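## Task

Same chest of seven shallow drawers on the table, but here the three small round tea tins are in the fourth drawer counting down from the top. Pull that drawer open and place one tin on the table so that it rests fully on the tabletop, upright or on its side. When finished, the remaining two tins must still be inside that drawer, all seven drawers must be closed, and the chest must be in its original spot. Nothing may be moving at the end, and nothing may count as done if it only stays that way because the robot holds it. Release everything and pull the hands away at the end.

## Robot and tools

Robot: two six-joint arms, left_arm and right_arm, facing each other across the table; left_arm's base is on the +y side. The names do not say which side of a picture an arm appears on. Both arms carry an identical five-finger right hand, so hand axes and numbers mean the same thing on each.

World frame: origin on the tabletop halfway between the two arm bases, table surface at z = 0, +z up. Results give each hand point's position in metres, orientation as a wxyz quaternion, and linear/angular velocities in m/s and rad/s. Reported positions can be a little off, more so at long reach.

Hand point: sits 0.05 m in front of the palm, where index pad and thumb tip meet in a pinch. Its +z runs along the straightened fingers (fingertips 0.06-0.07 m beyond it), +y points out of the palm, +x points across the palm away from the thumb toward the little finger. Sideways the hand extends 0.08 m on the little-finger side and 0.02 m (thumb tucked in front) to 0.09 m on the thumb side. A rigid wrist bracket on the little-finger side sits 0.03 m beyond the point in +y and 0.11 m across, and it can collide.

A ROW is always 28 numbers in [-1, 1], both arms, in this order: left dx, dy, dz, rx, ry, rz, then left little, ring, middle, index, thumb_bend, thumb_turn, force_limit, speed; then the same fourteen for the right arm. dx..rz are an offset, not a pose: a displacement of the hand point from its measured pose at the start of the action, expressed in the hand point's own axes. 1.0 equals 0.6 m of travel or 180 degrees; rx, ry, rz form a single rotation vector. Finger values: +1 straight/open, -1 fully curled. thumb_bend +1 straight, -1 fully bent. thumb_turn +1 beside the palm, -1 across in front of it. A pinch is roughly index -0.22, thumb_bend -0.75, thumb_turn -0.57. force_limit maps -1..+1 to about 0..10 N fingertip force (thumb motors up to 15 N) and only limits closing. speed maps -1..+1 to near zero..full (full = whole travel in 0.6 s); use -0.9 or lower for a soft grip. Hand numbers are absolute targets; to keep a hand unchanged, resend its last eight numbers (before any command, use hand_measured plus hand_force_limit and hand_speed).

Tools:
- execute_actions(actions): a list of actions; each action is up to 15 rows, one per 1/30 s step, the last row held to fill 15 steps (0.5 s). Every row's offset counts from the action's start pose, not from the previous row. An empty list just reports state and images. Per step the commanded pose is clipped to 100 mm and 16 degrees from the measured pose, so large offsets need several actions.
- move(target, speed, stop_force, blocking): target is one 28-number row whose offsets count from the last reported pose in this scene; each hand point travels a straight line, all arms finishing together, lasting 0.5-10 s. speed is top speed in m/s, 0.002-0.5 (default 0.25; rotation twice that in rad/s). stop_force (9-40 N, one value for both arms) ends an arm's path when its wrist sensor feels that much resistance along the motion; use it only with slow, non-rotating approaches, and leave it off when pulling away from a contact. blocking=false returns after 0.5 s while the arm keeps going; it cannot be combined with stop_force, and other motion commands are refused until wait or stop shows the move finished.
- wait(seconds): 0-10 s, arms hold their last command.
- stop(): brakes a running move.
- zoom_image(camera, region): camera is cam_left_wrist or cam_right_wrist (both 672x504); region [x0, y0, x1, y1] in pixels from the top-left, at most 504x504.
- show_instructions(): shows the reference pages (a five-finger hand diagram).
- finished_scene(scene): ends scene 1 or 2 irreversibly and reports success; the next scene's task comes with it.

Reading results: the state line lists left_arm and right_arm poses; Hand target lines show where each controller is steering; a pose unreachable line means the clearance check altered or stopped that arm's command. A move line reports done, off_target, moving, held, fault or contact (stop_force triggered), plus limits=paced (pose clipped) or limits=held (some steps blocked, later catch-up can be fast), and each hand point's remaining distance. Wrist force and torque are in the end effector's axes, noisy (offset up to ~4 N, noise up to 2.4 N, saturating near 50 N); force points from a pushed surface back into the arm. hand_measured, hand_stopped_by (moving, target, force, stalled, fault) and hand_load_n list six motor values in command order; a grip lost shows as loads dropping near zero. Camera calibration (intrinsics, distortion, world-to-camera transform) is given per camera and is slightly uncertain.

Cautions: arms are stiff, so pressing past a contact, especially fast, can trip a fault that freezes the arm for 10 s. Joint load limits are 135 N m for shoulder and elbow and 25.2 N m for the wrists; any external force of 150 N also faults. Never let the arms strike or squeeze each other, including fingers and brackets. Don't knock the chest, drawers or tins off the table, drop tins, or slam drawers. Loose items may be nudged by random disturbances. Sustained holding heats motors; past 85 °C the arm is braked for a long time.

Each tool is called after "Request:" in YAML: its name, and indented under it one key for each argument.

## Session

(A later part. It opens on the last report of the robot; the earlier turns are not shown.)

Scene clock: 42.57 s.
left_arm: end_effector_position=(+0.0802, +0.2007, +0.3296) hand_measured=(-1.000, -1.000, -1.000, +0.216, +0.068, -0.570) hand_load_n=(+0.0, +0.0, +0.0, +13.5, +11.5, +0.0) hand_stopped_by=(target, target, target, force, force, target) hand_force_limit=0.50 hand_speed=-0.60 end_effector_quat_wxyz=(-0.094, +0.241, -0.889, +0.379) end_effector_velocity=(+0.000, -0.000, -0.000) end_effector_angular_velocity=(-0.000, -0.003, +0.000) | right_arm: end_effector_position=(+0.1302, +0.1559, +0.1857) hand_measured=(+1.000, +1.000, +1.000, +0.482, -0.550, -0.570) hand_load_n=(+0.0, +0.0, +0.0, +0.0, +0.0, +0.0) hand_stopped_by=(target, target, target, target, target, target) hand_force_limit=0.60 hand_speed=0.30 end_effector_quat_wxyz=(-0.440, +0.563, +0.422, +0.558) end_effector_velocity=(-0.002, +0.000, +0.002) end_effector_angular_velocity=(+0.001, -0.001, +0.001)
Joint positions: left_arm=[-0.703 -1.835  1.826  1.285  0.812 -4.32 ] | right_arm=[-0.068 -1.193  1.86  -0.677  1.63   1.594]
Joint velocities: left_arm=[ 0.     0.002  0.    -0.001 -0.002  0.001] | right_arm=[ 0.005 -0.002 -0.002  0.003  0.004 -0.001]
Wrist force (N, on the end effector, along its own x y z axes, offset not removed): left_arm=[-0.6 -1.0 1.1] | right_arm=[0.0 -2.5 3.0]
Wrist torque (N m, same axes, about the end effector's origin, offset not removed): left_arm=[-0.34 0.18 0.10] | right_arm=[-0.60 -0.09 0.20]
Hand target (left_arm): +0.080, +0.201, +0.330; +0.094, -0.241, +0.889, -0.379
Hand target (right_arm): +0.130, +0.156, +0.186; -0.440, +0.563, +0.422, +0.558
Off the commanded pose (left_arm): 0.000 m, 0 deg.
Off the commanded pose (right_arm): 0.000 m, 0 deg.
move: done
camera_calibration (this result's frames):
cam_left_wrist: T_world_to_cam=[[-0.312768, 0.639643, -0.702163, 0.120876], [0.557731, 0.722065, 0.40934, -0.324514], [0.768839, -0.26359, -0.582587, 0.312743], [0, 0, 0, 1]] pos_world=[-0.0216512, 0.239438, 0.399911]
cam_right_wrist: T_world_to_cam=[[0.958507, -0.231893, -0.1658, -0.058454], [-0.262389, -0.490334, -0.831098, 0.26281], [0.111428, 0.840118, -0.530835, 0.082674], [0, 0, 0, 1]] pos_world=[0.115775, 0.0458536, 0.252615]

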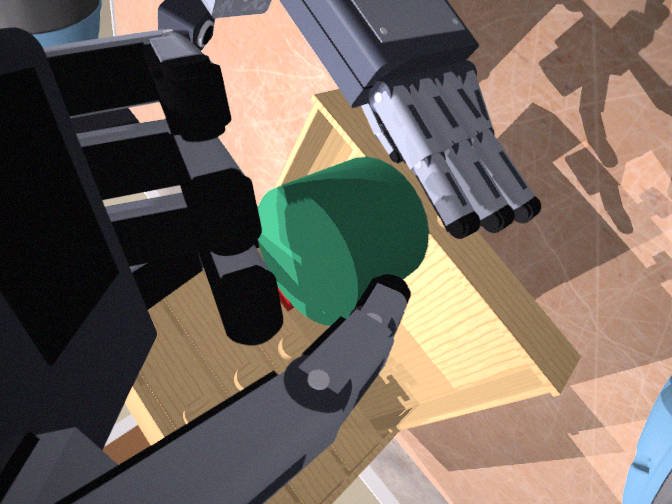

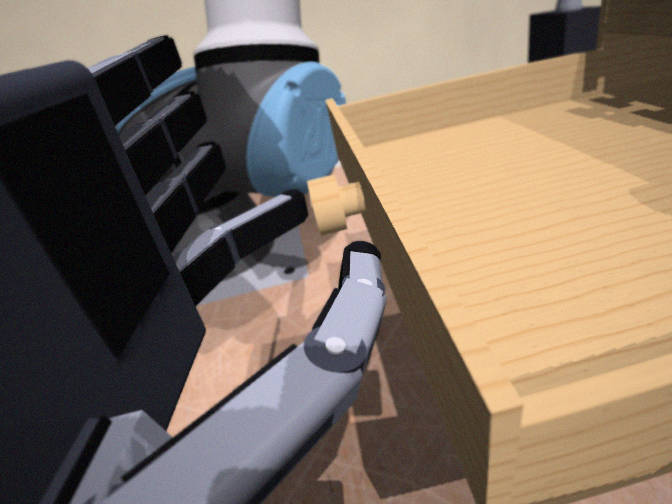

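Request:
move:
  target: [0,0,0,0,0,0,-1,-1,-1,-0.3,-0.6,-0.57,0.5,-0.6, 0,-0.3,-0.32,0,0,0,1,1,1,0.3,-0.55,-0.57,0.6,0.3]

Request:
move:
  target: [0.1,-0.028,-0.075,0,0,0,-1,-1,-1,-0.3,-0.6,-0.57,0.5,-0.6, 0,0,0,0,0,0,1,1,1,0.3,-0.55,-0.57,0.6,0.3]
  speed: 0.12

Request:
move:
  target: [0,0.335,0.335,0,0,0,-1,-1,-1,-0.3,-0.6,-0.57,0.5,-0.6, 0,0,0,0,0,0,1,1,1,0.3,-0.55,-0.57,0.6,0.3]
  speed: 0.12

Scene clock: 44.63 s.
left_arm: end_effector_position=(+0.0802, +0.2007, +0.3296) hand_measured=(-1.000, -1.000, -1.000, +0.216, +0.068, -0.570) hand_load_n=(+0.0, +0.0, +0.0, +13.5, +11.5, +0.0) hand_stopped_by=(target, target, target, force, force, target) hand_force_limit=0.50 hand_speed=-0.60 end_effector_quat_wxyz=(-0.094, +0.241, -0.889, +0.379) end_effector_velocity=(+0.000, +0.000, +0.000) end_effector_angular_velocity=(-0.001, +0.000, -0.000) | right_arm: end_effector_position=(-0.0929, +0.0168, +0.1879) hand_measured=(+1.000, +1.000, +1.000, +0.482, -0.550, -0.570) hand_load_n=(+0.0, +0.0, +0.0, +0.0, +0.0, +0.0) hand_stopped_by=(target, target, target, target, target, target) hand_force_limit=0.60 hand_speed=0.30 end_effector_quat_wxyz=(-0.440, +0.563, +0.422, +0.558) end_effector_velocity=(-0.002, -0.002, -0.000) end_effector_angular_velocity=(-0.002, -0.001, -0.003)
Joint positions: left_arm=[-0.703 -1.835  1.826  1.285  0.812 -4.32 ] | right_arm=[ 0.467 -1.305  2.013 -0.721  2.165  1.589]
Joint velocities: left_arm=[-0.    -0.001  0.     0.    -0.     0.   ] | right_arm=[ 0.007  0.002 -0.002  0.002  0.01  -0.   ]
Wrist force (N, on the end effector, along its own x y z axes, offset not removed): left_arm=[-0.2 -0.1 1.5] | right_arm=[0.5 -2.4 3.1]
Wrist torque (N m, same axes, about the end effector's origin, offset not removed): left_arm=[-0.26 -0.02 0.14] | right_arm=[-0.56 -0.16 0.14]
Hand target (left_arm): +0.080, +0.201, +0.330; +0.094, -0.241, +0.889, -0.379
Hand target (right_arm): -0.093, +0.017, +0.188; -0.440, +0.563, +0.422, +0.558
Off the commanded pose (left_arm): 0.000 m, 0 deg.
Off the commanded pose (right_arm): 0.000 m, 0 deg.
move: done
camera_calibration (this result's frames):
cam_left_wrist: T_world_to_cam=[[-0.312768, 0.639643, -0.702163, 0.120876], [0.557731, 0.722065, 0.40934, -0.324514], [0.768839, -0.26359, -0.582587, 0.312743], [0, 0, 0, 1]] pos_world=[-0.0216512, 0.239438, 0.399911]
cam_right_wrist: T_world_to_cam=[[0.958281, -0.231669, -0.167414, 0.123799], [-0.263683, -0.490474, -0.830606, 0.137628], [0.110313, 0.840098, -0.531099, 0.2255], [0, 0, 0, 1]] pos_world=[-0.107219, -0.0932588, 0.254803]

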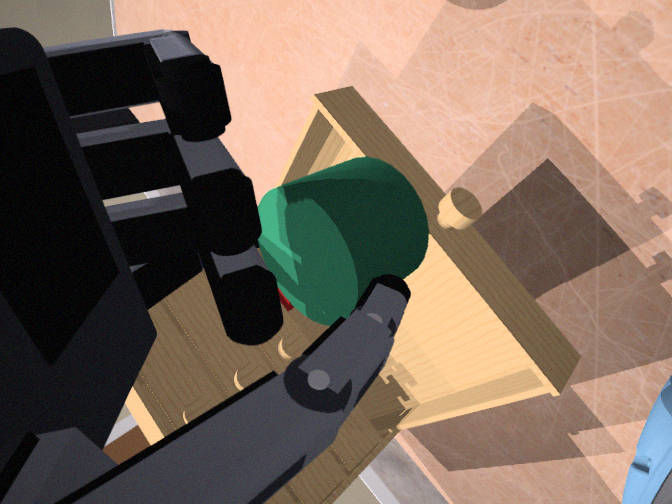

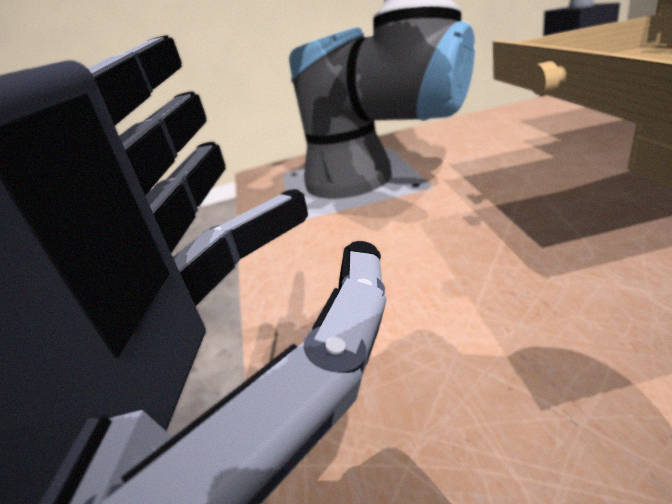

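Scene clock: 45.83 s.
left_arm: end_effector_position=(+0.0187, +0.1890, +0.3735) hand_measured=(-1.000, -1.000, -1.000, +0.216, +0.068, -0.570) hand_load_n=(+0.0, +0.0, +0.0, +13.5, +11.5, +0.0) hand_stopped_by=(target, target, target, force, force, target) hand_force_limit=0.50 hand_speed=-0.60 end_effector_quat_wxyz=(-0.094, +0.241, -0.889, +0.379) end_effector_velocity=(-0.002, -0.000, +0.001) end_effector_angular_velocity=(+0.000, -0.003, +0.002) | right_arm: end_effector_position=(-0.0929, +0.0168, +0.1878) hand_measured=(+1.000, +1.000, +1.000, +0.482, -0.550, -0.570) hand_load_n=(+0.0, +0.0, +0.0, +0.0, +0.0, +0.0) hand_stopped_by=(target, target, target, target, target, target) hand_force_limit=0.60 hand_speed=0.30 end_effector_quat_wxyz=(-0.440, +0.563, +0.422, +0.558) end_effector_velocity=(-0.000, +0.000, +0.000) end_effector_angular_velocity=(-0.000, -0.000, +0.001)
Joint positions: left_arm=[-0.861 -1.746  1.684  1.49   0.778 -4.535] | right_arm=[ 0.467 -1.305  2.013 -0.721  2.165  1.589]
Joint velocities: left_arm=[-0.006  0.005 -0.004  0.009 -0.002 -0.011] | right_arm=[ 0.    -0.    -0.     0.001 -0.001 -0.   ]
Wrist force (N, on the end effector, along its own x y z axes, offset not removed): left_arm=[0.3 -0.8 0.0] | right_arm=[-0.6 -2.1 2.8]
Wrist torque (N m, same axes, about the end effector's origin, offset not removed): left_arm=[-0.35 0.08 0.06] | right_arm=[-0.50 0.01 0.03]
Hand target (left_arm): +0.018, +0.189, +0.374; +0.094, -0.241, +0.889, -0.379
Hand target (right_arm): -0.093, +0.017, +0.188; -0.440, +0.563, +0.422, +0.558
Off the commanded pose (left_arm): 0.000 m, 0 deg.
Off the commanded pose (right_arm): 0.000 m, 0 deg.
move: done
camera_calibration (this result's frames):
cam_left_wrist: T_world_to_cam=[[-0.312921, 0.639939, -0.701825, 0.139756], [0.558217, 0.721756, 0.409221, -0.299598], [0.768423, -0.263717, -0.583078, 0.382781], [0, 0, 0, 1]] pos_world=[-0.0831639, 0.227747, 0.443877]
cam_right_wrist: T_world_to_cam=[[0.958289, -0.231687, -0.167343, 0.123776], [-0.263644, -0.490567, -0.830563, 0.137585], [0.110337, 0.840039, -0.531188, 0.225499], [0, 0, 0, 1]] pos_world=[-0.107221, -0.0932562, 0.254769]

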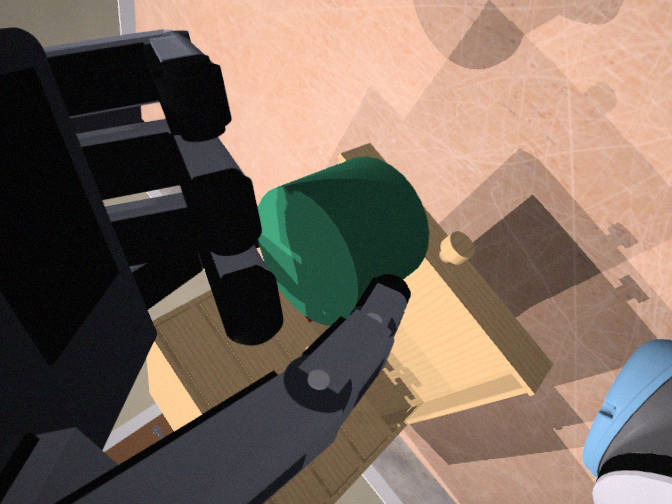

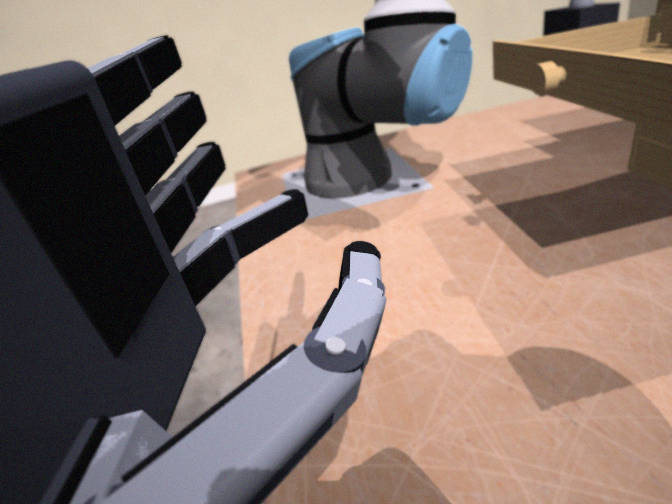

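Scene clock: 48.80 s.
left_arm: end_effector_position=(+0.0176, +0.1832, +0.0896) hand_measured=(-1.000, -1.000, -1.000, +0.216, +0.068, -0.570) hand_load_n=(+0.0, +0.0, +0.0, +13.5, +11.5, +0.0) hand_stopped_by=(target, target, target, force, force, target) hand_force_limit=0.50 hand_speed=-0.60 end_effector_quat_wxyz=(-0.094, +0.241, -0.889, +0.379) end_effector_velocity=(+0.000, -0.001, -0.002) end_effector_angular_velocity=(-0.002, +0.001, +0.000) | right_arm: end_effector_position=(-0.0929, +0.0168, +0.1878) hand_measured=(+1.000, +1.000, +1.000, +0.482, -0.550, -0.570) hand_load_n=(+0.0, +0.0, +0.0, +0.0, +0.0, +0.0) hand_stopped_by=(target, target, target, target, target, target) hand_force_limit=0.60 hand_speed=0.30 end_effector_quat_wxyz=(-0.440, +0.563, +0.422, +0.558) end_effector_velocity=(+0.000, -0.001, -0.001) end_effector_angular_velocity=(-0.002, -0.001, -0.000)
Joint positions: left_arm=[-0.844 -1.493  2.228  0.676  0.781 -4.511] | right_arm=[ 0.467 -1.305  2.013 -0.721  2.165  1.589]
Joint velocities: left_arm=[ 0.003  0.005  0.002 -0.011 -0.001  0.004] | right_arm=[-0.    -0.     0.002  0.001  0.    -0.   ]
Wrist force (N, on the end effector, along its own x y z axes, offset not removed): left_arm=[0.6 0.2 -1.7] | right_arm=[-0.4 -2.0 2.6]
Wrist torque (N m, same axes, about the end effector's origin, offset not removed): left_arm=[-0.06 0.06 0.18] | right_arm=[-0.53 -0.05 0.19]
Hand target (left_arm): +0.018, +0.183, +0.089; +0.094, -0.241, +0.889, -0.379
Hand target (right_arm): -0.093, +0.017, +0.188; -0.440, +0.563, +0.422, +0.558
Off the commanded pose (left_arm): 0.001 m, 0 deg.
Off the commanded pose (right_arm): 0.000 m, 0 deg.
move: done
camera_calibration (this result's frames):
cam_left_wrist: T_world_to_cam=[[-0.31291, 0.639907, -0.701859, -0.0561404], [0.558155, 0.721794, 0.40924, -0.178702], [0.768473, -0.263691, -0.583023, 0.21659], [0, 0, 0, 1]] pos_world=[-0.0842669, 0.222023, 0.160006]
cam_right_wrist: T_world_to_cam=[[0.958289, -0.231687, -0.167343, 0.123776], [-0.263644, -0.490567, -0.830564, 0.137585], [0.110338, 0.840039, -0.531188, 0.225499], [0, 0, 0, 1]] pos_world=[-0.107221, -0.0932561, 0.254769]

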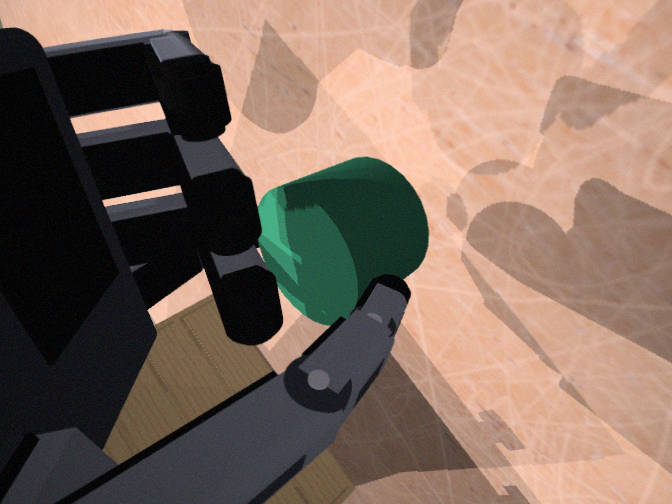

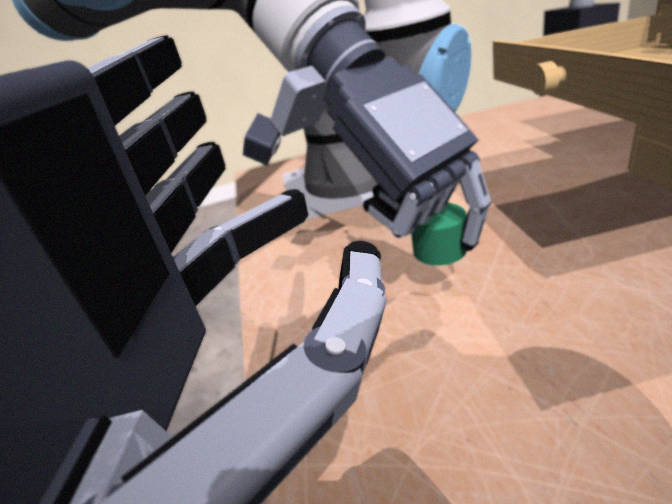

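Request:
move:
  target: [0,0.075,0.075,0,0,0,-1,-1,-1,-0.3,-0.6,-0.57,0.5,-0.6, 0,0,0,0,0,0,1,1,1,0.3,-0.55,-0.57,0.6,0.3]
  speed: 0.015
  stop_force: 9

Request:
move:
  target: [0,0,0,0,0,0,-1,-1,-1,0.5,0.3,-0.57,0.5,0.0, 0,0,0,0,0,0,1,1,1,0.3,-0.55,-0.57,0.6,0.3]

Request:
move:
  target: [0,-0.33,-0.33,0,0,0,-1,-1,-1,0.5,0.3,-0.57,0.5,0.0, 0,0,0,0,0,0,1,1,1,0.3,-0.55,-0.57,0.6,0.3]
  speed: 0.15

Scene clock: 53.10 s.
left_arm: end_effector_position=(+0.0174, +0.1821, +0.0337) hand_measured=(-1.000, -1.000, -1.000, +0.216, +0.068, -0.570) hand_load_n=(+0.0, +0.0, +0.0, +13.0, +11.0, +0.0) hand_stopped_by=(target, target, target, force, force, target) hand_force_limit=0.50 hand_speed=-0.60 end_effector_quat_wxyz=(-0.094, +0.241, -0.889, +0.379) end_effector_velocity=(+0.000, +0.000, +0.006) end_effector_angular_velocity=(+0.002, -0.001, -0.000) | right_arm: end_effector_position=(-0.0929, +0.0168, +0.1878) hand_measured=(+1.000, +1.000, +1.000, +0.482, -0.550, -0.570) hand_load_n=(+0.0, +0.0, +0.0, +0.0, +0.0, +0.0) hand_stopped_by=(target, target, target, target, target, target) hand_force_limit=0.60 hand_speed=0.30 end_effector_quat_wxyz=(-0.440, +0.563, +0.422, +0.558) end_effector_velocity=(-0.000, +0.000, +0.000) end_effector_angular_velocity=(+0.000, +0.000, +0.001)
Joint positions: left_arm=[-0.84  -1.366  2.283  0.492  0.782 -4.506] | right_arm=[ 0.467 -1.305  2.013 -0.721  2.165  1.589]
Joint velocities: left_arm=[ 0.    -0.014 -0.006  0.021  0.001 -0.   ] | right_arm=[ 0.001 -0.    -0.     0.    -0.    -0.   ]
Wrist force (N, on the end effector, along its own x y z axes, offset not removed): left_arm=[0.7 -0.7 -2.1] | right_arm=[0.8 -3.0 2.4]
Wrist torque (N m, same axes, about the end effector's origin, offset not removed): left_arm=[-0.15 -0.01 0.20] | right_arm=[-0.65 -0.18 0.08]
Hand target (left_arm): +0.017, +0.182, +0.034; +0.094, -0.241, +0.889, -0.379
Hand target (right_arm): -0.093, +0.017, +0.188; -0.440, +0.563, +0.422, +0.558
Off the commanded pose (left_arm): 0.008 m, 0 deg.
Off the commanded pose (right_arm): 0.000 m, 0 deg.
move: contact (left_arm)
camera_calibration (this result's frames):
cam_left_wrist: T_world_to_cam=[[-0.312832, 0.639978, -0.701829, -0.0947447], [0.558128, 0.721746, 0.40936, -0.154954], [0.768524, -0.26365, -0.582975, 0.183815], [0, 0, 0, 1]] pos_world=[-0.0844212, 0.220935, 0.104097]
cam_right_wrist: T_world_to_cam=[[0.958289, -0.231687, -0.167343, 0.123776], [-0.263644, -0.490567, -0.830564, 0.137585], [0.110338, 0.840039, -0.531188, 0.225499], [0, 0, 0, 1]] pos_world=[-0.107221, -0.0932561, 0.254769]

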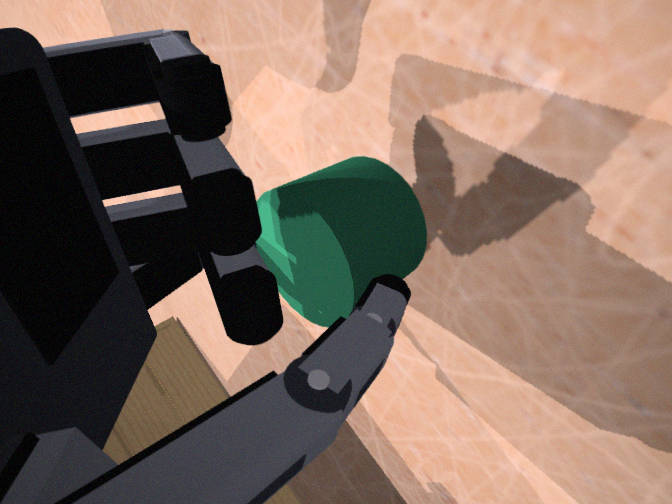

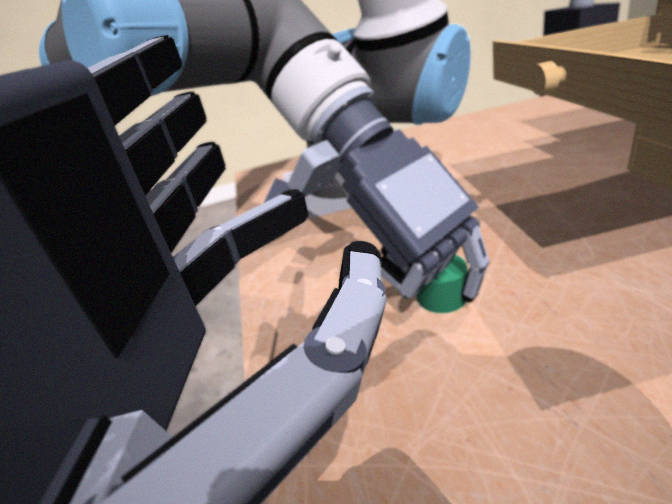

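Scene clock: 53.60 s.
left_arm: end_effector_position=(+0.0174, +0.1821, +0.0337) hand_measured=(-1.000, -1.000, -1.000, +0.500, +0.300, -0.570) hand_load_n=(+0.0, +0.0, +0.0, +0.0, +0.0, +0.0) hand_stopped_by=(target, target, target, target, target, target) hand_force_limit=0.50 hand_speed=0.00 end_effector_quat_wxyz=(-0.094, +0.241, -0.889, +0.379) end_effector_velocity=(+0.000, +0.001, -0.001) end_effector_angular_velocity=(+0.002, -0.001, -0.000) | right_arm: end_effector_position=(-0.0929, +0.0168, +0.1878) hand_measured=(+1.000, +1.000, +1.000, +0.482, -0.550, -0.570) hand_load_n=(+0.0, +0.0, +0.0, +0.0, +0.0, +0.0) hand_stopped_by=(target, target, target, target, target, target) hand_force_limit=0.60 hand_speed=0.30 end_effector_quat_wxyz=(-0.440, +0.563, +0.422, +0.558) end_effector_velocity=(+0.000, -0.000, +0.000) end_effector_angular_velocity=(+0.000, +0.000, -0.001)
Joint positions: left_arm=[-0.84  -1.366  2.282  0.492  0.782 -4.506] | right_arm=[ 0.467 -1.305  2.013 -0.721  2.165  1.589]
Joint velocities: left_arm=[-0.     0.001  0.001  0.     0.001 -0.   ] | right_arm=[ 0.     0.    -0.     0.     0.001  0.   ]
Wrist force (N, on the end effector, along its own x y z axes, offset not removed): left_arm=[-0.9 -1.5 0.2] | right_arm=[0.7 -2.4 2.2]
Wrist torque (N m, same axes, about the end effector's origin, offset not removed): left_arm=[-0.47 0.25 -0.10] | right_arm=[-0.54 -0.18 0.18]
Hand target (left_arm): +0.017, +0.182, +0.034; +0.094, -0.241, +0.889, -0.379
Hand target (right_arm): -0.093, +0.017, +0.188; -0.440, +0.563, +0.422, +0.558
Off the commanded pose (left_arm): 0.000 m, 0 deg.
Off the commanded pose (right_arm): 0.000 m, 0 deg.
move: done
camera_calibration (this result's frames):
cam_left_wrist: T_world_to_cam=[[-0.312871, 0.639947, -0.70184, -0.0947157], [0.558151, 0.721764, 0.409297, -0.154943], [0.768491, -0.263676, -0.583006, 0.183848], [0, 0, 0, 1]] pos_world=[-0.0844383, 0.220921, 0.104127]
cam_right_wrist: T_world_to_cam=[[0.958289, -0.231687, -0.167343, 0.123776], [-0.263644, -0.490567, -0.830564, 0.137585], [0.110338, 0.840039, -0.531188, 0.225499], [0, 0, 0, 1]] pos_world=[-0.107221, -0.0932561, 0.254769]

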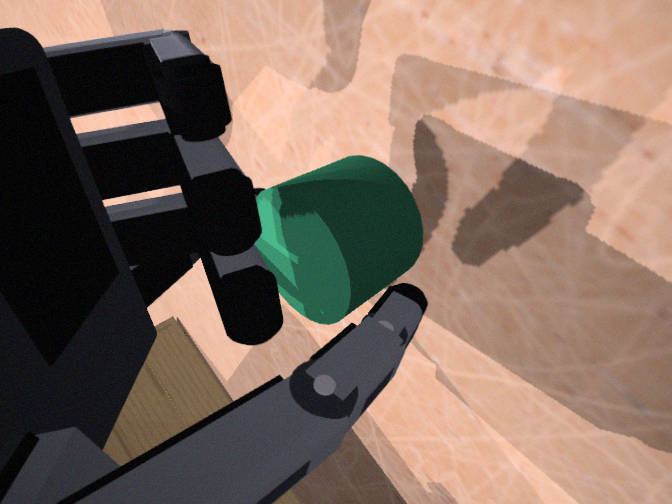

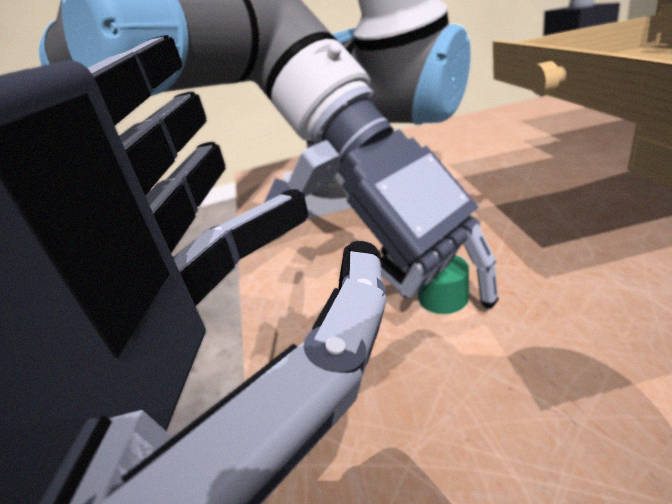

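Scene clock: 56.07 s.
left_arm: end_effector_position=(+0.0185, +0.1878, +0.3133) hand_measured=(-1.000, -1.000, -1.000, +0.500, +0.300, -0.570) hand_load_n=(+0.0, +0.0, +0.0, +0.0, +0.0, +0.0) hand_stopped_by=(target, target, target, target, target, target) hand_force_limit=0.50 hand_speed=0.00 end_effector_quat_wxyz=(-0.094, +0.241, -0.889, +0.379) end_effector_velocity=(+0.000, +0.000, +0.003) end_effector_angular_velocity=(+0.001, -0.002, +0.001) | right_arm: end_effector_position=(-0.0929, +0.0168, +0.1878) hand_measured=(+1.000, +1.000, +1.000, +0.482, -0.550, -0.570) hand_load_n=(+0.0, +0.0, +0.0, +0.0, +0.0, +0.0) hand_stopped_by=(target, target, target, target, target, target) hand_force_limit=0.60 hand_speed=0.30 end_effector_quat_wxyz=(-0.440, +0.563, +0.422, +0.558) end_effector_velocity=(+0.000, -0.000, -0.000) end_effector_angular_velocity=(-0.001, -0.000, +0.000)
Joint positions: left_arm=[-0.857 -1.741  1.832  1.333  0.779 -4.53 ] | right_arm=[ 0.467 -1.305  2.013 -0.721  2.165  1.589]
Joint velocities: left_arm=[-0.002 -0.    -0.005  0.01  -0.001 -0.004] | right_arm=[ 0.    -0.     0.001  0.    -0.     0.   ]
Wrist force (N, on the end effector, along its own x y z axes, offset not removed): left_arm=[0.1 0.9 -0.2] | right_arm=[-0.9 -1.8 2.4]
Wrist torque (N m, same axes, about the end effector's origin, offset not removed): left_arm=[-0.08 0.04 0.12] | right_arm=[-0.37 0.10 0.09]
Hand target (left_arm): +0.018, +0.188, +0.314; +0.094, -0.241, +0.889, -0.379
Hand target (right_arm): -0.093, +0.017, +0.188; -0.440, +0.563, +0.422, +0.558
Off the commanded pose (left_arm): 0.001 m, 0 deg.
Off the commanded pose (right_arm): 0.000 m, 0 deg.
move: done
camera_calibration (this result's frames):
cam_left_wrist: T_world_to_cam=[[-0.312873, 0.639969, -0.701819, 0.0982337], [0.55827, 0.72171, 0.409229, -0.274067], [0.768404, -0.263768, -0.583079, 0.347548], [0, 0, 0, 1]] pos_world=[-0.0833195, 0.226602, 0.383746]
cam_right_wrist: T_world_to_cam=[[0.958289, -0.231687, -0.167343, 0.123776], [-0.263644, -0.490567, -0.830564, 0.137585], [0.110337, 0.840039, -0.531188, 0.225499], [0, 0, 0, 1]] pos_world=[-0.107221, -0.0932562, 0.254769]

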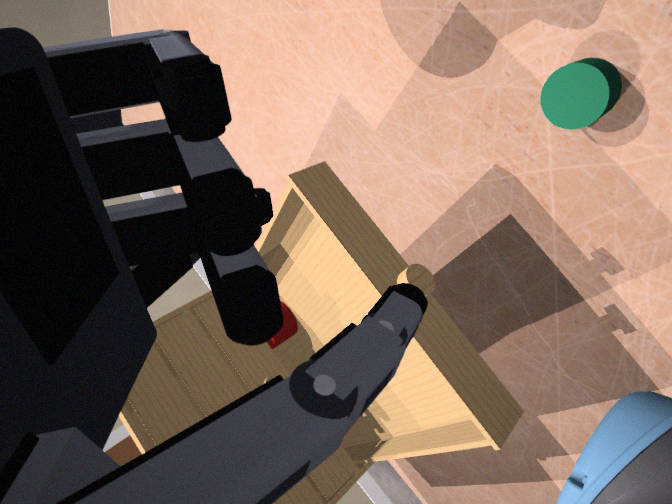

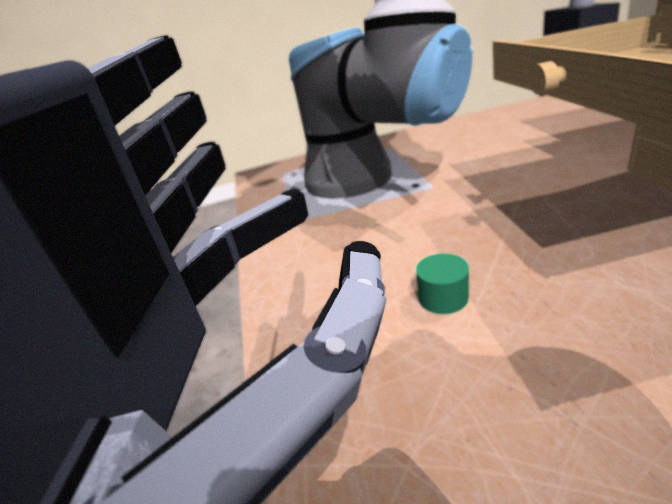

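Request:
move:
  target: [0,-0.12,0.05,0,0,0,-1,-1,-1,-1,0.3,-0.57,0.5,0.5, 0,0,0,0,0,0,1,1,1,0.3,-0.55,-0.57,0.6,0.3]
  speed: 0.12

Scene clock: 57.40 s.
left_arm: end_effector_position=(+0.0545, +0.1262, +0.3442) hand_measured=(-1.000, -1.000, -1.000, -1.000, +0.300, -0.570) hand_load_n=(+0.0, +0.0, +0.0, +0.0, +0.0, +0.0) hand_stopped_by=(target, target, target, target, target, target) hand_force_limit=0.50 hand_speed=0.50 end_effector_quat_wxyz=(-0.094, +0.241, -0.888, +0.380) end_effector_velocity=(+0.001, -0.003, +0.001) end_effector_angular_velocity=(+0.005, +0.003, -0.002) | right_arm: end_effector_position=(-0.0929, +0.0168, +0.1878) hand_measured=(+1.000, +1.000, +1.000, +0.482, -0.550, -0.570) hand_load_n=(+0.0, +0.0, +0.0, +0.0, +0.0, +0.0) hand_stopped_by=(target, target, target, target, target, target) hand_force_limit=0.60 hand_speed=0.30 end_effector_quat_wxyz=(-0.440, +0.563, +0.422, +0.558) end_effector_velocity=(-0.000, -0.000, -0.000) end_effector_angular_velocity=(-0.001, -0.001, -0.000)
Joint positions: left_arm=[-0.58  -1.628  1.593  1.206  0.853 -4.162] | right_arm=[ 0.467 -1.305  2.013 -0.721  2.165  1.589]
Joint velocities: left_arm=[ 0.013  0.008 -0.012 -0.003  0.01   0.015] | right_arm=[ 0.     0.    -0.     0.001  0.    -0.   ]
Wrist force (N, on the end effector, along its own x y z axes, offset not removed): left_arm=[-1.4 -0.3 -0.4] | right_arm=[0.6 -0.9 3.2]
Wrist torque (N m, same axes, about the end effector's origin, offset not removed): left_arm=[-0.15 0.25 -0.02] | right_arm=[-0.29 -0.18 0.22]
Hand target (left_arm): +0.055, +0.126, +0.344; +0.094, -0.241, +0.889, -0.379
Hand target (right_arm): -0.093, +0.017, +0.188; -0.440, +0.563, +0.422, +0.558
Off the commanded pose (left_arm): 0.000 m, 0 deg.
Off the commanded pose (right_arm): 0.000 m, 0 deg.
move: done
camera_calibration (this result's frames):
cam_left_wrist: T_world_to_cam=[[-0.312427, 0.63918, -0.702736, 0.170993], [0.557479, 0.722352, 0.409175, -0.262342], [0.76916, -0.263923, -0.582012, 0.3213], [0, 0, 0, 1]] pos_world=[-0.047458, 0.165007, 0.414508]
cam_right_wrist: T_world_to_cam=[[0.958289, -0.231687, -0.167343, 0.123776], [-0.263644, -0.490567, -0.830564, 0.137585], [0.110338, 0.840039, -0.531188, 0.2255], [0, 0, 0, 1]] pos_world=[-0.107221, -0.0932562, 0.254769]

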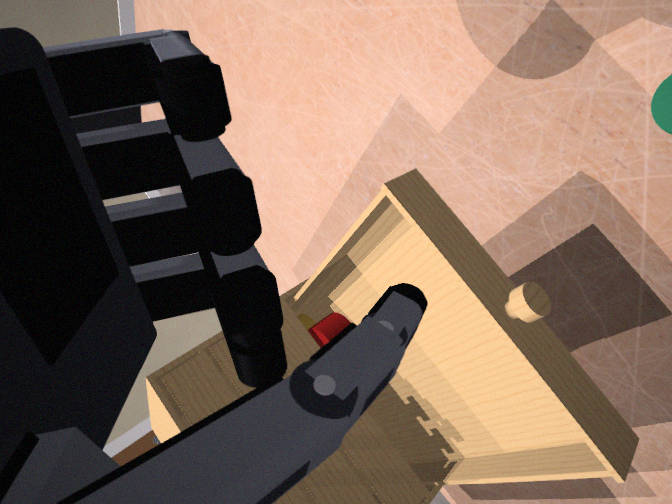

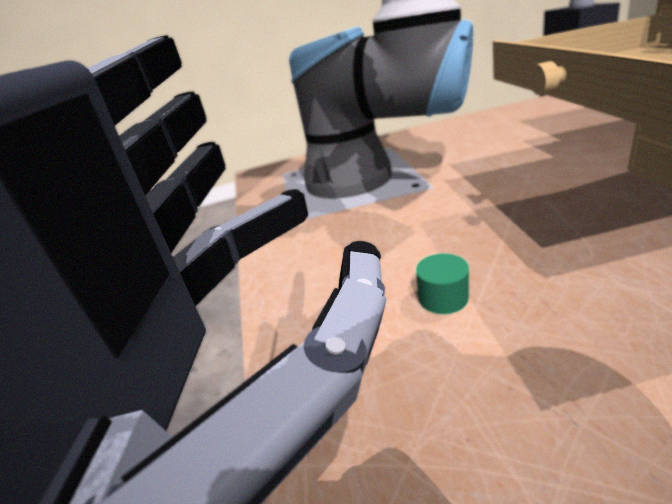

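Request:
move:
  target: [-0.05,0.0,-0.25,0,0,0,-1,-1,-1,-1,0.3,-0.57,0.5,0.5, 0.19,0.32,0.055,0,0,0,1,1,1,0.3,-0.55,-0.57,0.6,0.3]
  speed: 0.2

Scene clock: 59.47 s.
left_arm: end_effector_position=(+0.0281, +0.2349, +0.4477) hand_measured=(-1.000, -1.000, -1.000, -1.000, +0.300, -0.570) hand_load_n=(+0.0, +0.0, +0.0, +0.0, +0.0, +0.0) hand_stopped_by=(target, target, target, target, target, target) hand_force_limit=0.50 hand_speed=0.50 end_effector_quat_wxyz=(-0.094, +0.240, -0.889, +0.379) end_effector_velocity=(-0.001, +0.003, +0.001) end_effector_angular_velocity=(-0.007, -0.006, +0.005) | right_arm: end_effector_position=(+0.1031, -0.0023, +0.2978) hand_measured=(+1.000, +1.000, +1.000, +0.482, -0.550, -0.570) hand_load_n=(+0.0, +0.0, +0.0, +0.0, +0.0, +0.0) hand_stopped_by=(target, target, target, target, target, target) hand_force_limit=0.60 hand_speed=0.30 end_effector_quat_wxyz=(-0.440, +0.563, +0.422, +0.559) end_effector_velocity=(+0.002, +0.000, +0.001) end_effector_angular_velocity=(-0.001, +0.001, +0.002)
Joint positions: left_arm=[-1.039 -1.855  1.621  1.844  0.77  -4.789] | right_arm=[-0.084 -1.705  2.116 -0.422  1.614  1.594]
Joint velocities: left_arm=[-0.028 -0.01   0.016  0.03  -0.007 -0.047] | right_arm=[-0.009 -0.003 -0.002  0.006 -0.012  0.001]
Wrist force (N, on the end effector, along its own x y z axes, offset not removed): left_arm=[-0.1 -1.0 -1.2] | right_arm=[0.5 -0.5 3.2]
Wrist torque (N m, same axes, about the end effector's origin, offset not removed): left_arm=[-0.19 0.09 0.08] | right_arm=[-0.31 -0.21 0.24]
Hand target (left_arm): +0.028, +0.235, +0.448; +0.094, -0.241, +0.889, -0.379
Hand target (right_arm): +0.103, -0.002, +0.298; -0.440, +0.563, +0.422, +0.558
Off the commanded pose (left_arm): 0.001 m, 0 deg.
Off the commanded pose (right_arm): 0.001 m, 0 deg.
move: done
camera_calibration (this result's frames):
cam_left_wrist: T_world_to_cam=[[-0.313034, 0.6406, -0.701172, 0.164975], [0.558926, 0.721149, 0.409322, -0.3683], [0.767861, -0.263771, -0.583792, 0.431308], [0, 0, 0, 1]] pos_world=[-0.0736891, 0.273683, 0.518224]
cam_right_wrist: T_world_to_cam=[[0.958499, -0.232028, -0.165657, -0.050613], [-0.262332, -0.490284, -0.831146, 0.271288], [0.11163, 0.84011, -0.530805, 0.278082], [0, 0, 0, 1]] pos_world=[0.0886377, -0.112355, 0.364702]

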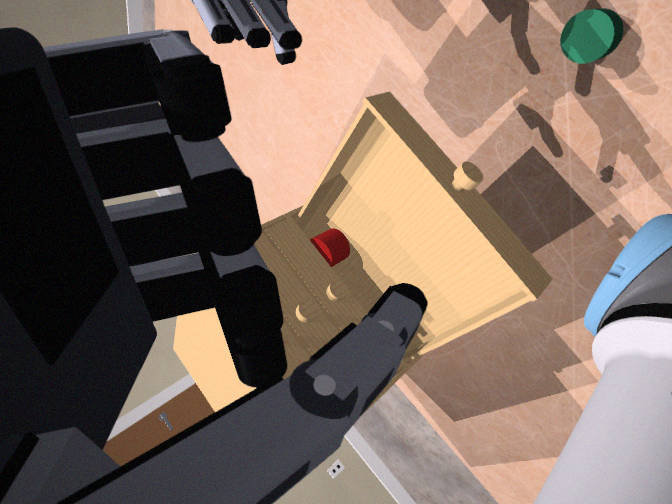

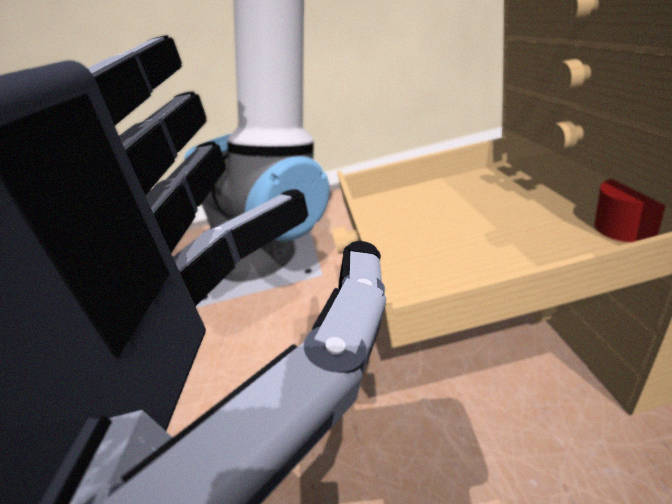

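Request:
move:
  target: [0,0,0,0,0,0,-1,-1,-1,-1,0.3,-0.57,0.5,0.5, -0.187,-0.056,0.21,0,0,0,1,1,1,0.7,-0.55,-0.57,0.6,0.3]
  speed: 0.12

Scene clock: 70.20 s.
left_arm: end_effector_position=(+0.0281, +0.2349, +0.4477) hand_measured=(-1.000, -1.000, -1.000, -1.000, +0.300, -0.570) hand_load_n=(+0.0, +0.0, +0.0, +0.0, +0.0, +0.0) hand_stopped_by=(target, target, target, target, target, target) hand_force_limit=0.50 hand_speed=0.50 end_effector_quat_wxyz=(-0.094, +0.240, -0.889, +0.379) end_effector_velocity=(-0.000, +0.000, -0.000) end_effector_angular_velocity=(+0.002, +0.000, +0.000) | right_arm: end_effector_position=(+0.1009, +0.1294, +0.1877) hand_measured=(+1.000, +1.000, +1.000, +0.700, -0.550, -0.570) hand_load_n=(+0.0, +0.0, +0.0, +0.0, +0.0, +0.0) hand_stopped_by=(target, target, target, target, target, target) hand_force_limit=0.60 hand_speed=0.30 end_effector_quat_wxyz=(-0.440, +0.563, +0.422, +0.558) end_effector_velocity=(-0.000, +0.002, -0.002) end_effector_angular_velocity=(-0.000, -0.000, +0.000)
Joint positions: left_arm=[-1.039 -1.855  1.621  1.844  0.77  -4.789] | right_arm=[-0.014 -1.242  1.926 -0.695  1.684  1.593]
Joint velocities: left_arm=[ 0.    -0.     0.001  0.     0.002  0.   ] | right_arm=[ 0.001  0.007 -0.006 -0.002  0.001 -0.   ]
Wrist force (N, on the end effector, along its own x y z axes, offset not removed): left_arm=[-0.2 0.2 0.9] | right_arm=[-0.3 -2.9 3.3]
Wrist torque (N m, same axes, about the end effector's origin, offset not removed): left_arm=[-0.21 0.07 0.07] | right_arm=[-0.64 -0.05 0.07]
Hand target (left_arm): +0.028, +0.235, +0.448; +0.094, -0.240, +0.889, -0.379
Hand target (right_arm): +0.101, +0.130, +0.187; -0.440, +0.563, +0.422, +0.558
Off the commanded pose (left_arm): 0.000 m, 0 deg.
Off the commanded pose (right_arm): 0.000 m, 0 deg.
move: done
camera_calibration (this result's frames):
cam_left_wrist: T_world_to_cam=[[-0.313034, 0.640598, -0.701173, 0.164976], [0.558925, 0.721151, 0.409321, -0.3683], [0.767862, -0.263772, -0.583791, 0.431308], [0, 0, 0, 1]] pos_world=[-0.0736896, 0.273683, 0.518224]
cam_right_wrist: T_world_to_cam=[[0.95847, -0.231983, -0.165886, -0.036171], [-0.262502, -0.490256, -0.831109, 0.243805], [0.111476, 0.840139, -0.530792, 0.109181], [0, 0, 0, 1]] pos_world=[0.086497, 0.0194084, 0.25458]

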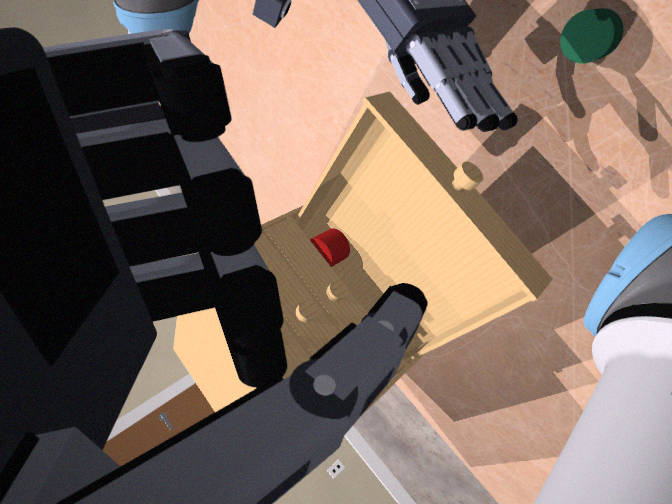

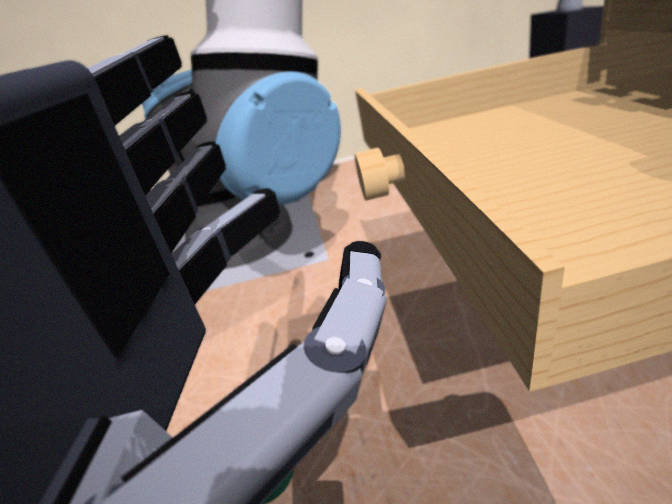

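Request:
move:
  target: [0,0,0,0,0,0,-1,-1,-1,-1,0.3,-0.57,0.5,0.5, -0.003,0.02,0.042,0,0,0,1,1,1,0.7,-0.55,-0.57,0.6,0.3]
  speed: 0.03

Scene clock: 71.73 s.
left_arm: end_effector_position=(+0.0281, +0.2349, +0.4477) hand_measured=(-1.000, -1.000, -1.000, -1.000, +0.300, -0.570) hand_load_n=(+0.0, +0.0, +0.0, +0.0, +0.0, +0.0) hand_stopped_by=(target, target, target, target, target, target) hand_force_limit=0.50 hand_speed=0.50 end_effector_quat_wxyz=(-0.094, +0.240, -0.889, +0.379) end_effector_velocity=(-0.001, -0.000, -0.000) end_effector_angular_velocity=(+0.001, -0.001, -0.000) | right_arm: end_effector_position=(+0.1188, +0.1505, +0.1859) hand_measured=(+1.000, +1.000, +1.000, +0.700, -0.550, -0.570) hand_load_n=(+0.0, +0.0, +0.0, +0.0, +0.0, +0.0) hand_stopped_by=(target, target, target, target, target, target) hand_force_limit=0.60 hand_speed=0.30 end_effector_quat_wxyz=(-0.440, +0.563, +0.422, +0.558) end_effector_velocity=(+0.002, +0.002, +0.000) end_effector_angular_velocity=(-0.000, +0.000, +0.000)
Joint positions: left_arm=[-1.039 -1.855  1.621  1.844  0.77  -4.789] | right_arm=[-0.046 -1.202  1.873 -0.682  1.652  1.594]
Joint velocities: left_arm=[-0.     0.002 -0.    -0.     0.001 -0.   ] | right_arm=[-0.003  0.004 -0.006  0.002 -0.003  0.   ]
Wrist force (N, on the end effector, along its own x y z axes, offset not removed): left_arm=[1.4 0.4 0.8] | right_arm=[0.9 -1.6 1.8]
Wrist torque (N m, same axes, about the end effector's origin, offset not removed): left_arm=[-0.19 -0.13 0.21] | right_arm=[-0.33 -0.13 0.25]
Hand target (left_arm): +0.028, +0.235, +0.448; +0.094, -0.240, +0.889, -0.379
Hand target (right_arm): +0.119, +0.151, +0.186; -0.440, +0.563, +0.422, +0.558
Off the commanded pose (left_arm): 0.000 m, 0 deg.
Off the commanded pose (right_arm): 0.000 m, 0 deg.
move: done
camera_calibration (this result's frames):
cam_left_wrist: T_world_to_cam=[[-0.313034, 0.6406, -0.701172, 0.164975], [0.558926, 0.72115, 0.409322, -0.3683], [0.767861, -0.263771, -0.583792, 0.431308], [0, 0, 0, 1]] pos_world=[-0.0736892, 0.273683, 0.518224]
cam_right_wrist: T_world_to_cam=[[0.958486, -0.231988, -0.165786, -0.0487227], [-0.262419, -0.490258, -0.831134, 0.257298], [0.111535, 0.840136, -0.530783, 0.0885467], [0, 0, 0, 1]] pos_world=[0.104344, 0.040448, 0.252771]

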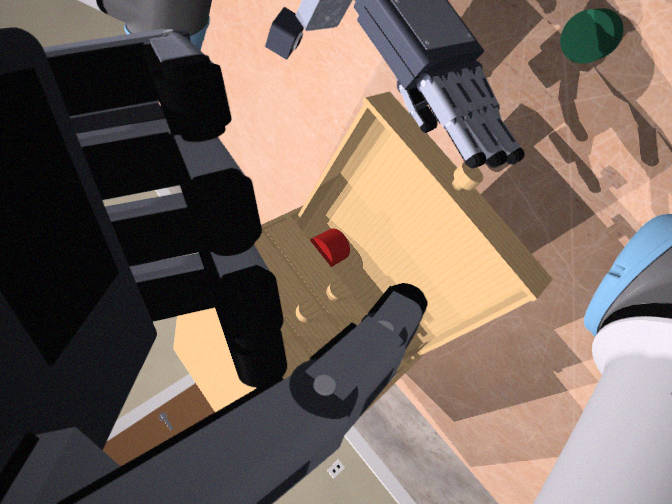

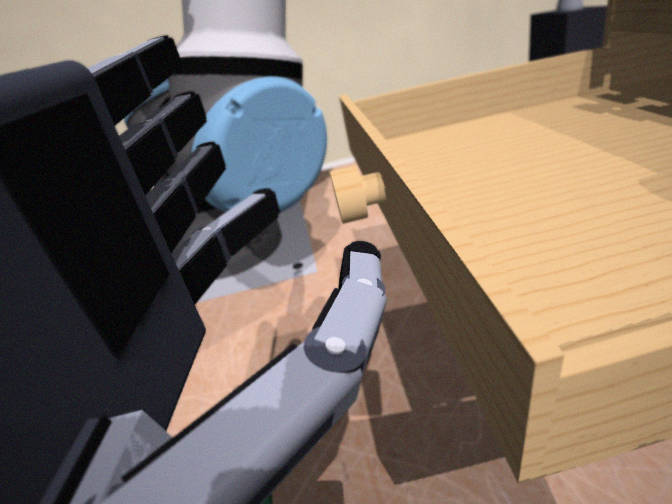

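Request:
move:
  target: [0,0,0,0,0,0,-1,-1,-1,-1,0.3,-0.57,0.5,0.5, 0,0.005,0.03,0,0,0,1,1,1,0.7,-0.55,-0.57,0.6,0.3]
  speed: 0.02

Scene clock: 73.10 s.
left_arm: end_effector_position=(+0.0281, +0.2349, +0.4477) hand_measured=(-1.000, -1.000, -1.000, -1.000, +0.300, -0.570) hand_load_n=(+0.0, +0.0, +0.0, +0.0, +0.0, +0.0) hand_stopped_by=(target, target, target, target, target, target) hand_force_limit=0.50 hand_speed=0.50 end_effector_quat_wxyz=(-0.094, +0.240, -0.889, +0.379) end_effector_velocity=(+0.000, +0.000, -0.000) end_effector_angular_velocity=(+0.000, +0.002, -0.000) | right_arm: end_effector_position=(+0.1262, +0.1668, +0.1860) hand_measured=(+1.000, +1.000, +1.000, +0.700, -0.550, -0.570) hand_load_n=(+0.0, +0.0, +0.0, +0.0, +0.0, +0.0) hand_stopped_by=(target, target, target, target, target, target) hand_force_limit=0.60 hand_speed=0.30 end_effector_quat_wxyz=(-0.440, +0.563, +0.422, +0.558) end_effector_velocity=(+0.001, +0.003, +0.000) end_effector_angular_velocity=(+0.001, -0.000, +0.001)
Joint positions: left_arm=[-1.039 -1.855  1.621  1.844  0.77  -4.789] | right_arm=[-0.055 -1.171  1.825 -0.665  1.643  1.594]
Joint velocities: left_arm=[-0.    -0.001  0.    -0.001  0.001  0.   ] | right_arm=[-0.001  0.004 -0.007  0.002 -0.002  0.   ]
Wrist force (N, on the end effector, along its own x y z axes, offset not removed): left_arm=[-0.7 -0.6 -1.0] | right_arm=[-0.7 -2.4 2.9]
Wrist torque (N m, same axes, about the end effector's origin, offset not removed): left_arm=[-0.22 0.21 0.02] | right_arm=[-0.50 0.01 0.06]
Hand target (left_arm): +0.028, +0.235, +0.448; +0.094, -0.240, +0.889, -0.379
Hand target (right_arm): +0.126, +0.167, +0.186; -0.440, +0.563, +0.422, +0.558
Off the commanded pose (left_arm): 0.000 m, 0 deg.
Off the commanded pose (right_arm): 0.000 m, 0 deg.
move: done
camera_calibration (this result's frames):
cam_left_wrist: T_world_to_cam=[[-0.313034, 0.6406, -0.701172, 0.164975], [0.558926, 0.72115, 0.409322, -0.3683], [0.767861, -0.263771, -0.583792, 0.431308], [0, 0, 0, 1]] pos_world=[-0.0736893, 0.273683, 0.518224]
cam_right_wrist: T_world_to_cam=[[0.958493, -0.231982, -0.165757, -0.0520304], [-0.262389, -0.490251, -0.831148, 0.267344], [0.111549, 0.840142, -0.530772, 0.0740261], [0, 0, 0, 1]] pos_world=[0.111761, 0.0568034, 0.252869]

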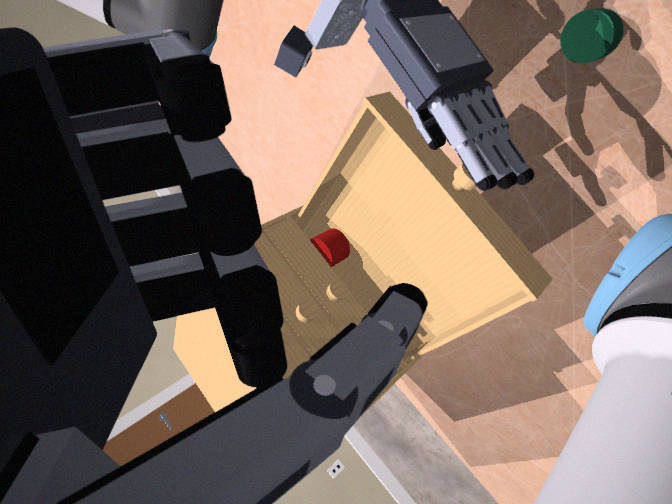

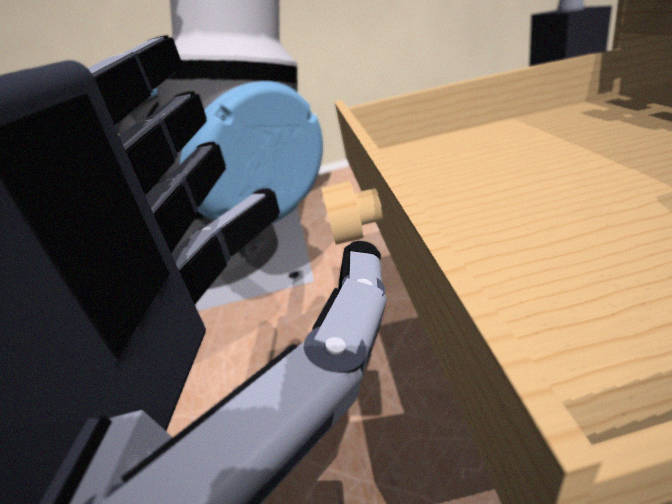

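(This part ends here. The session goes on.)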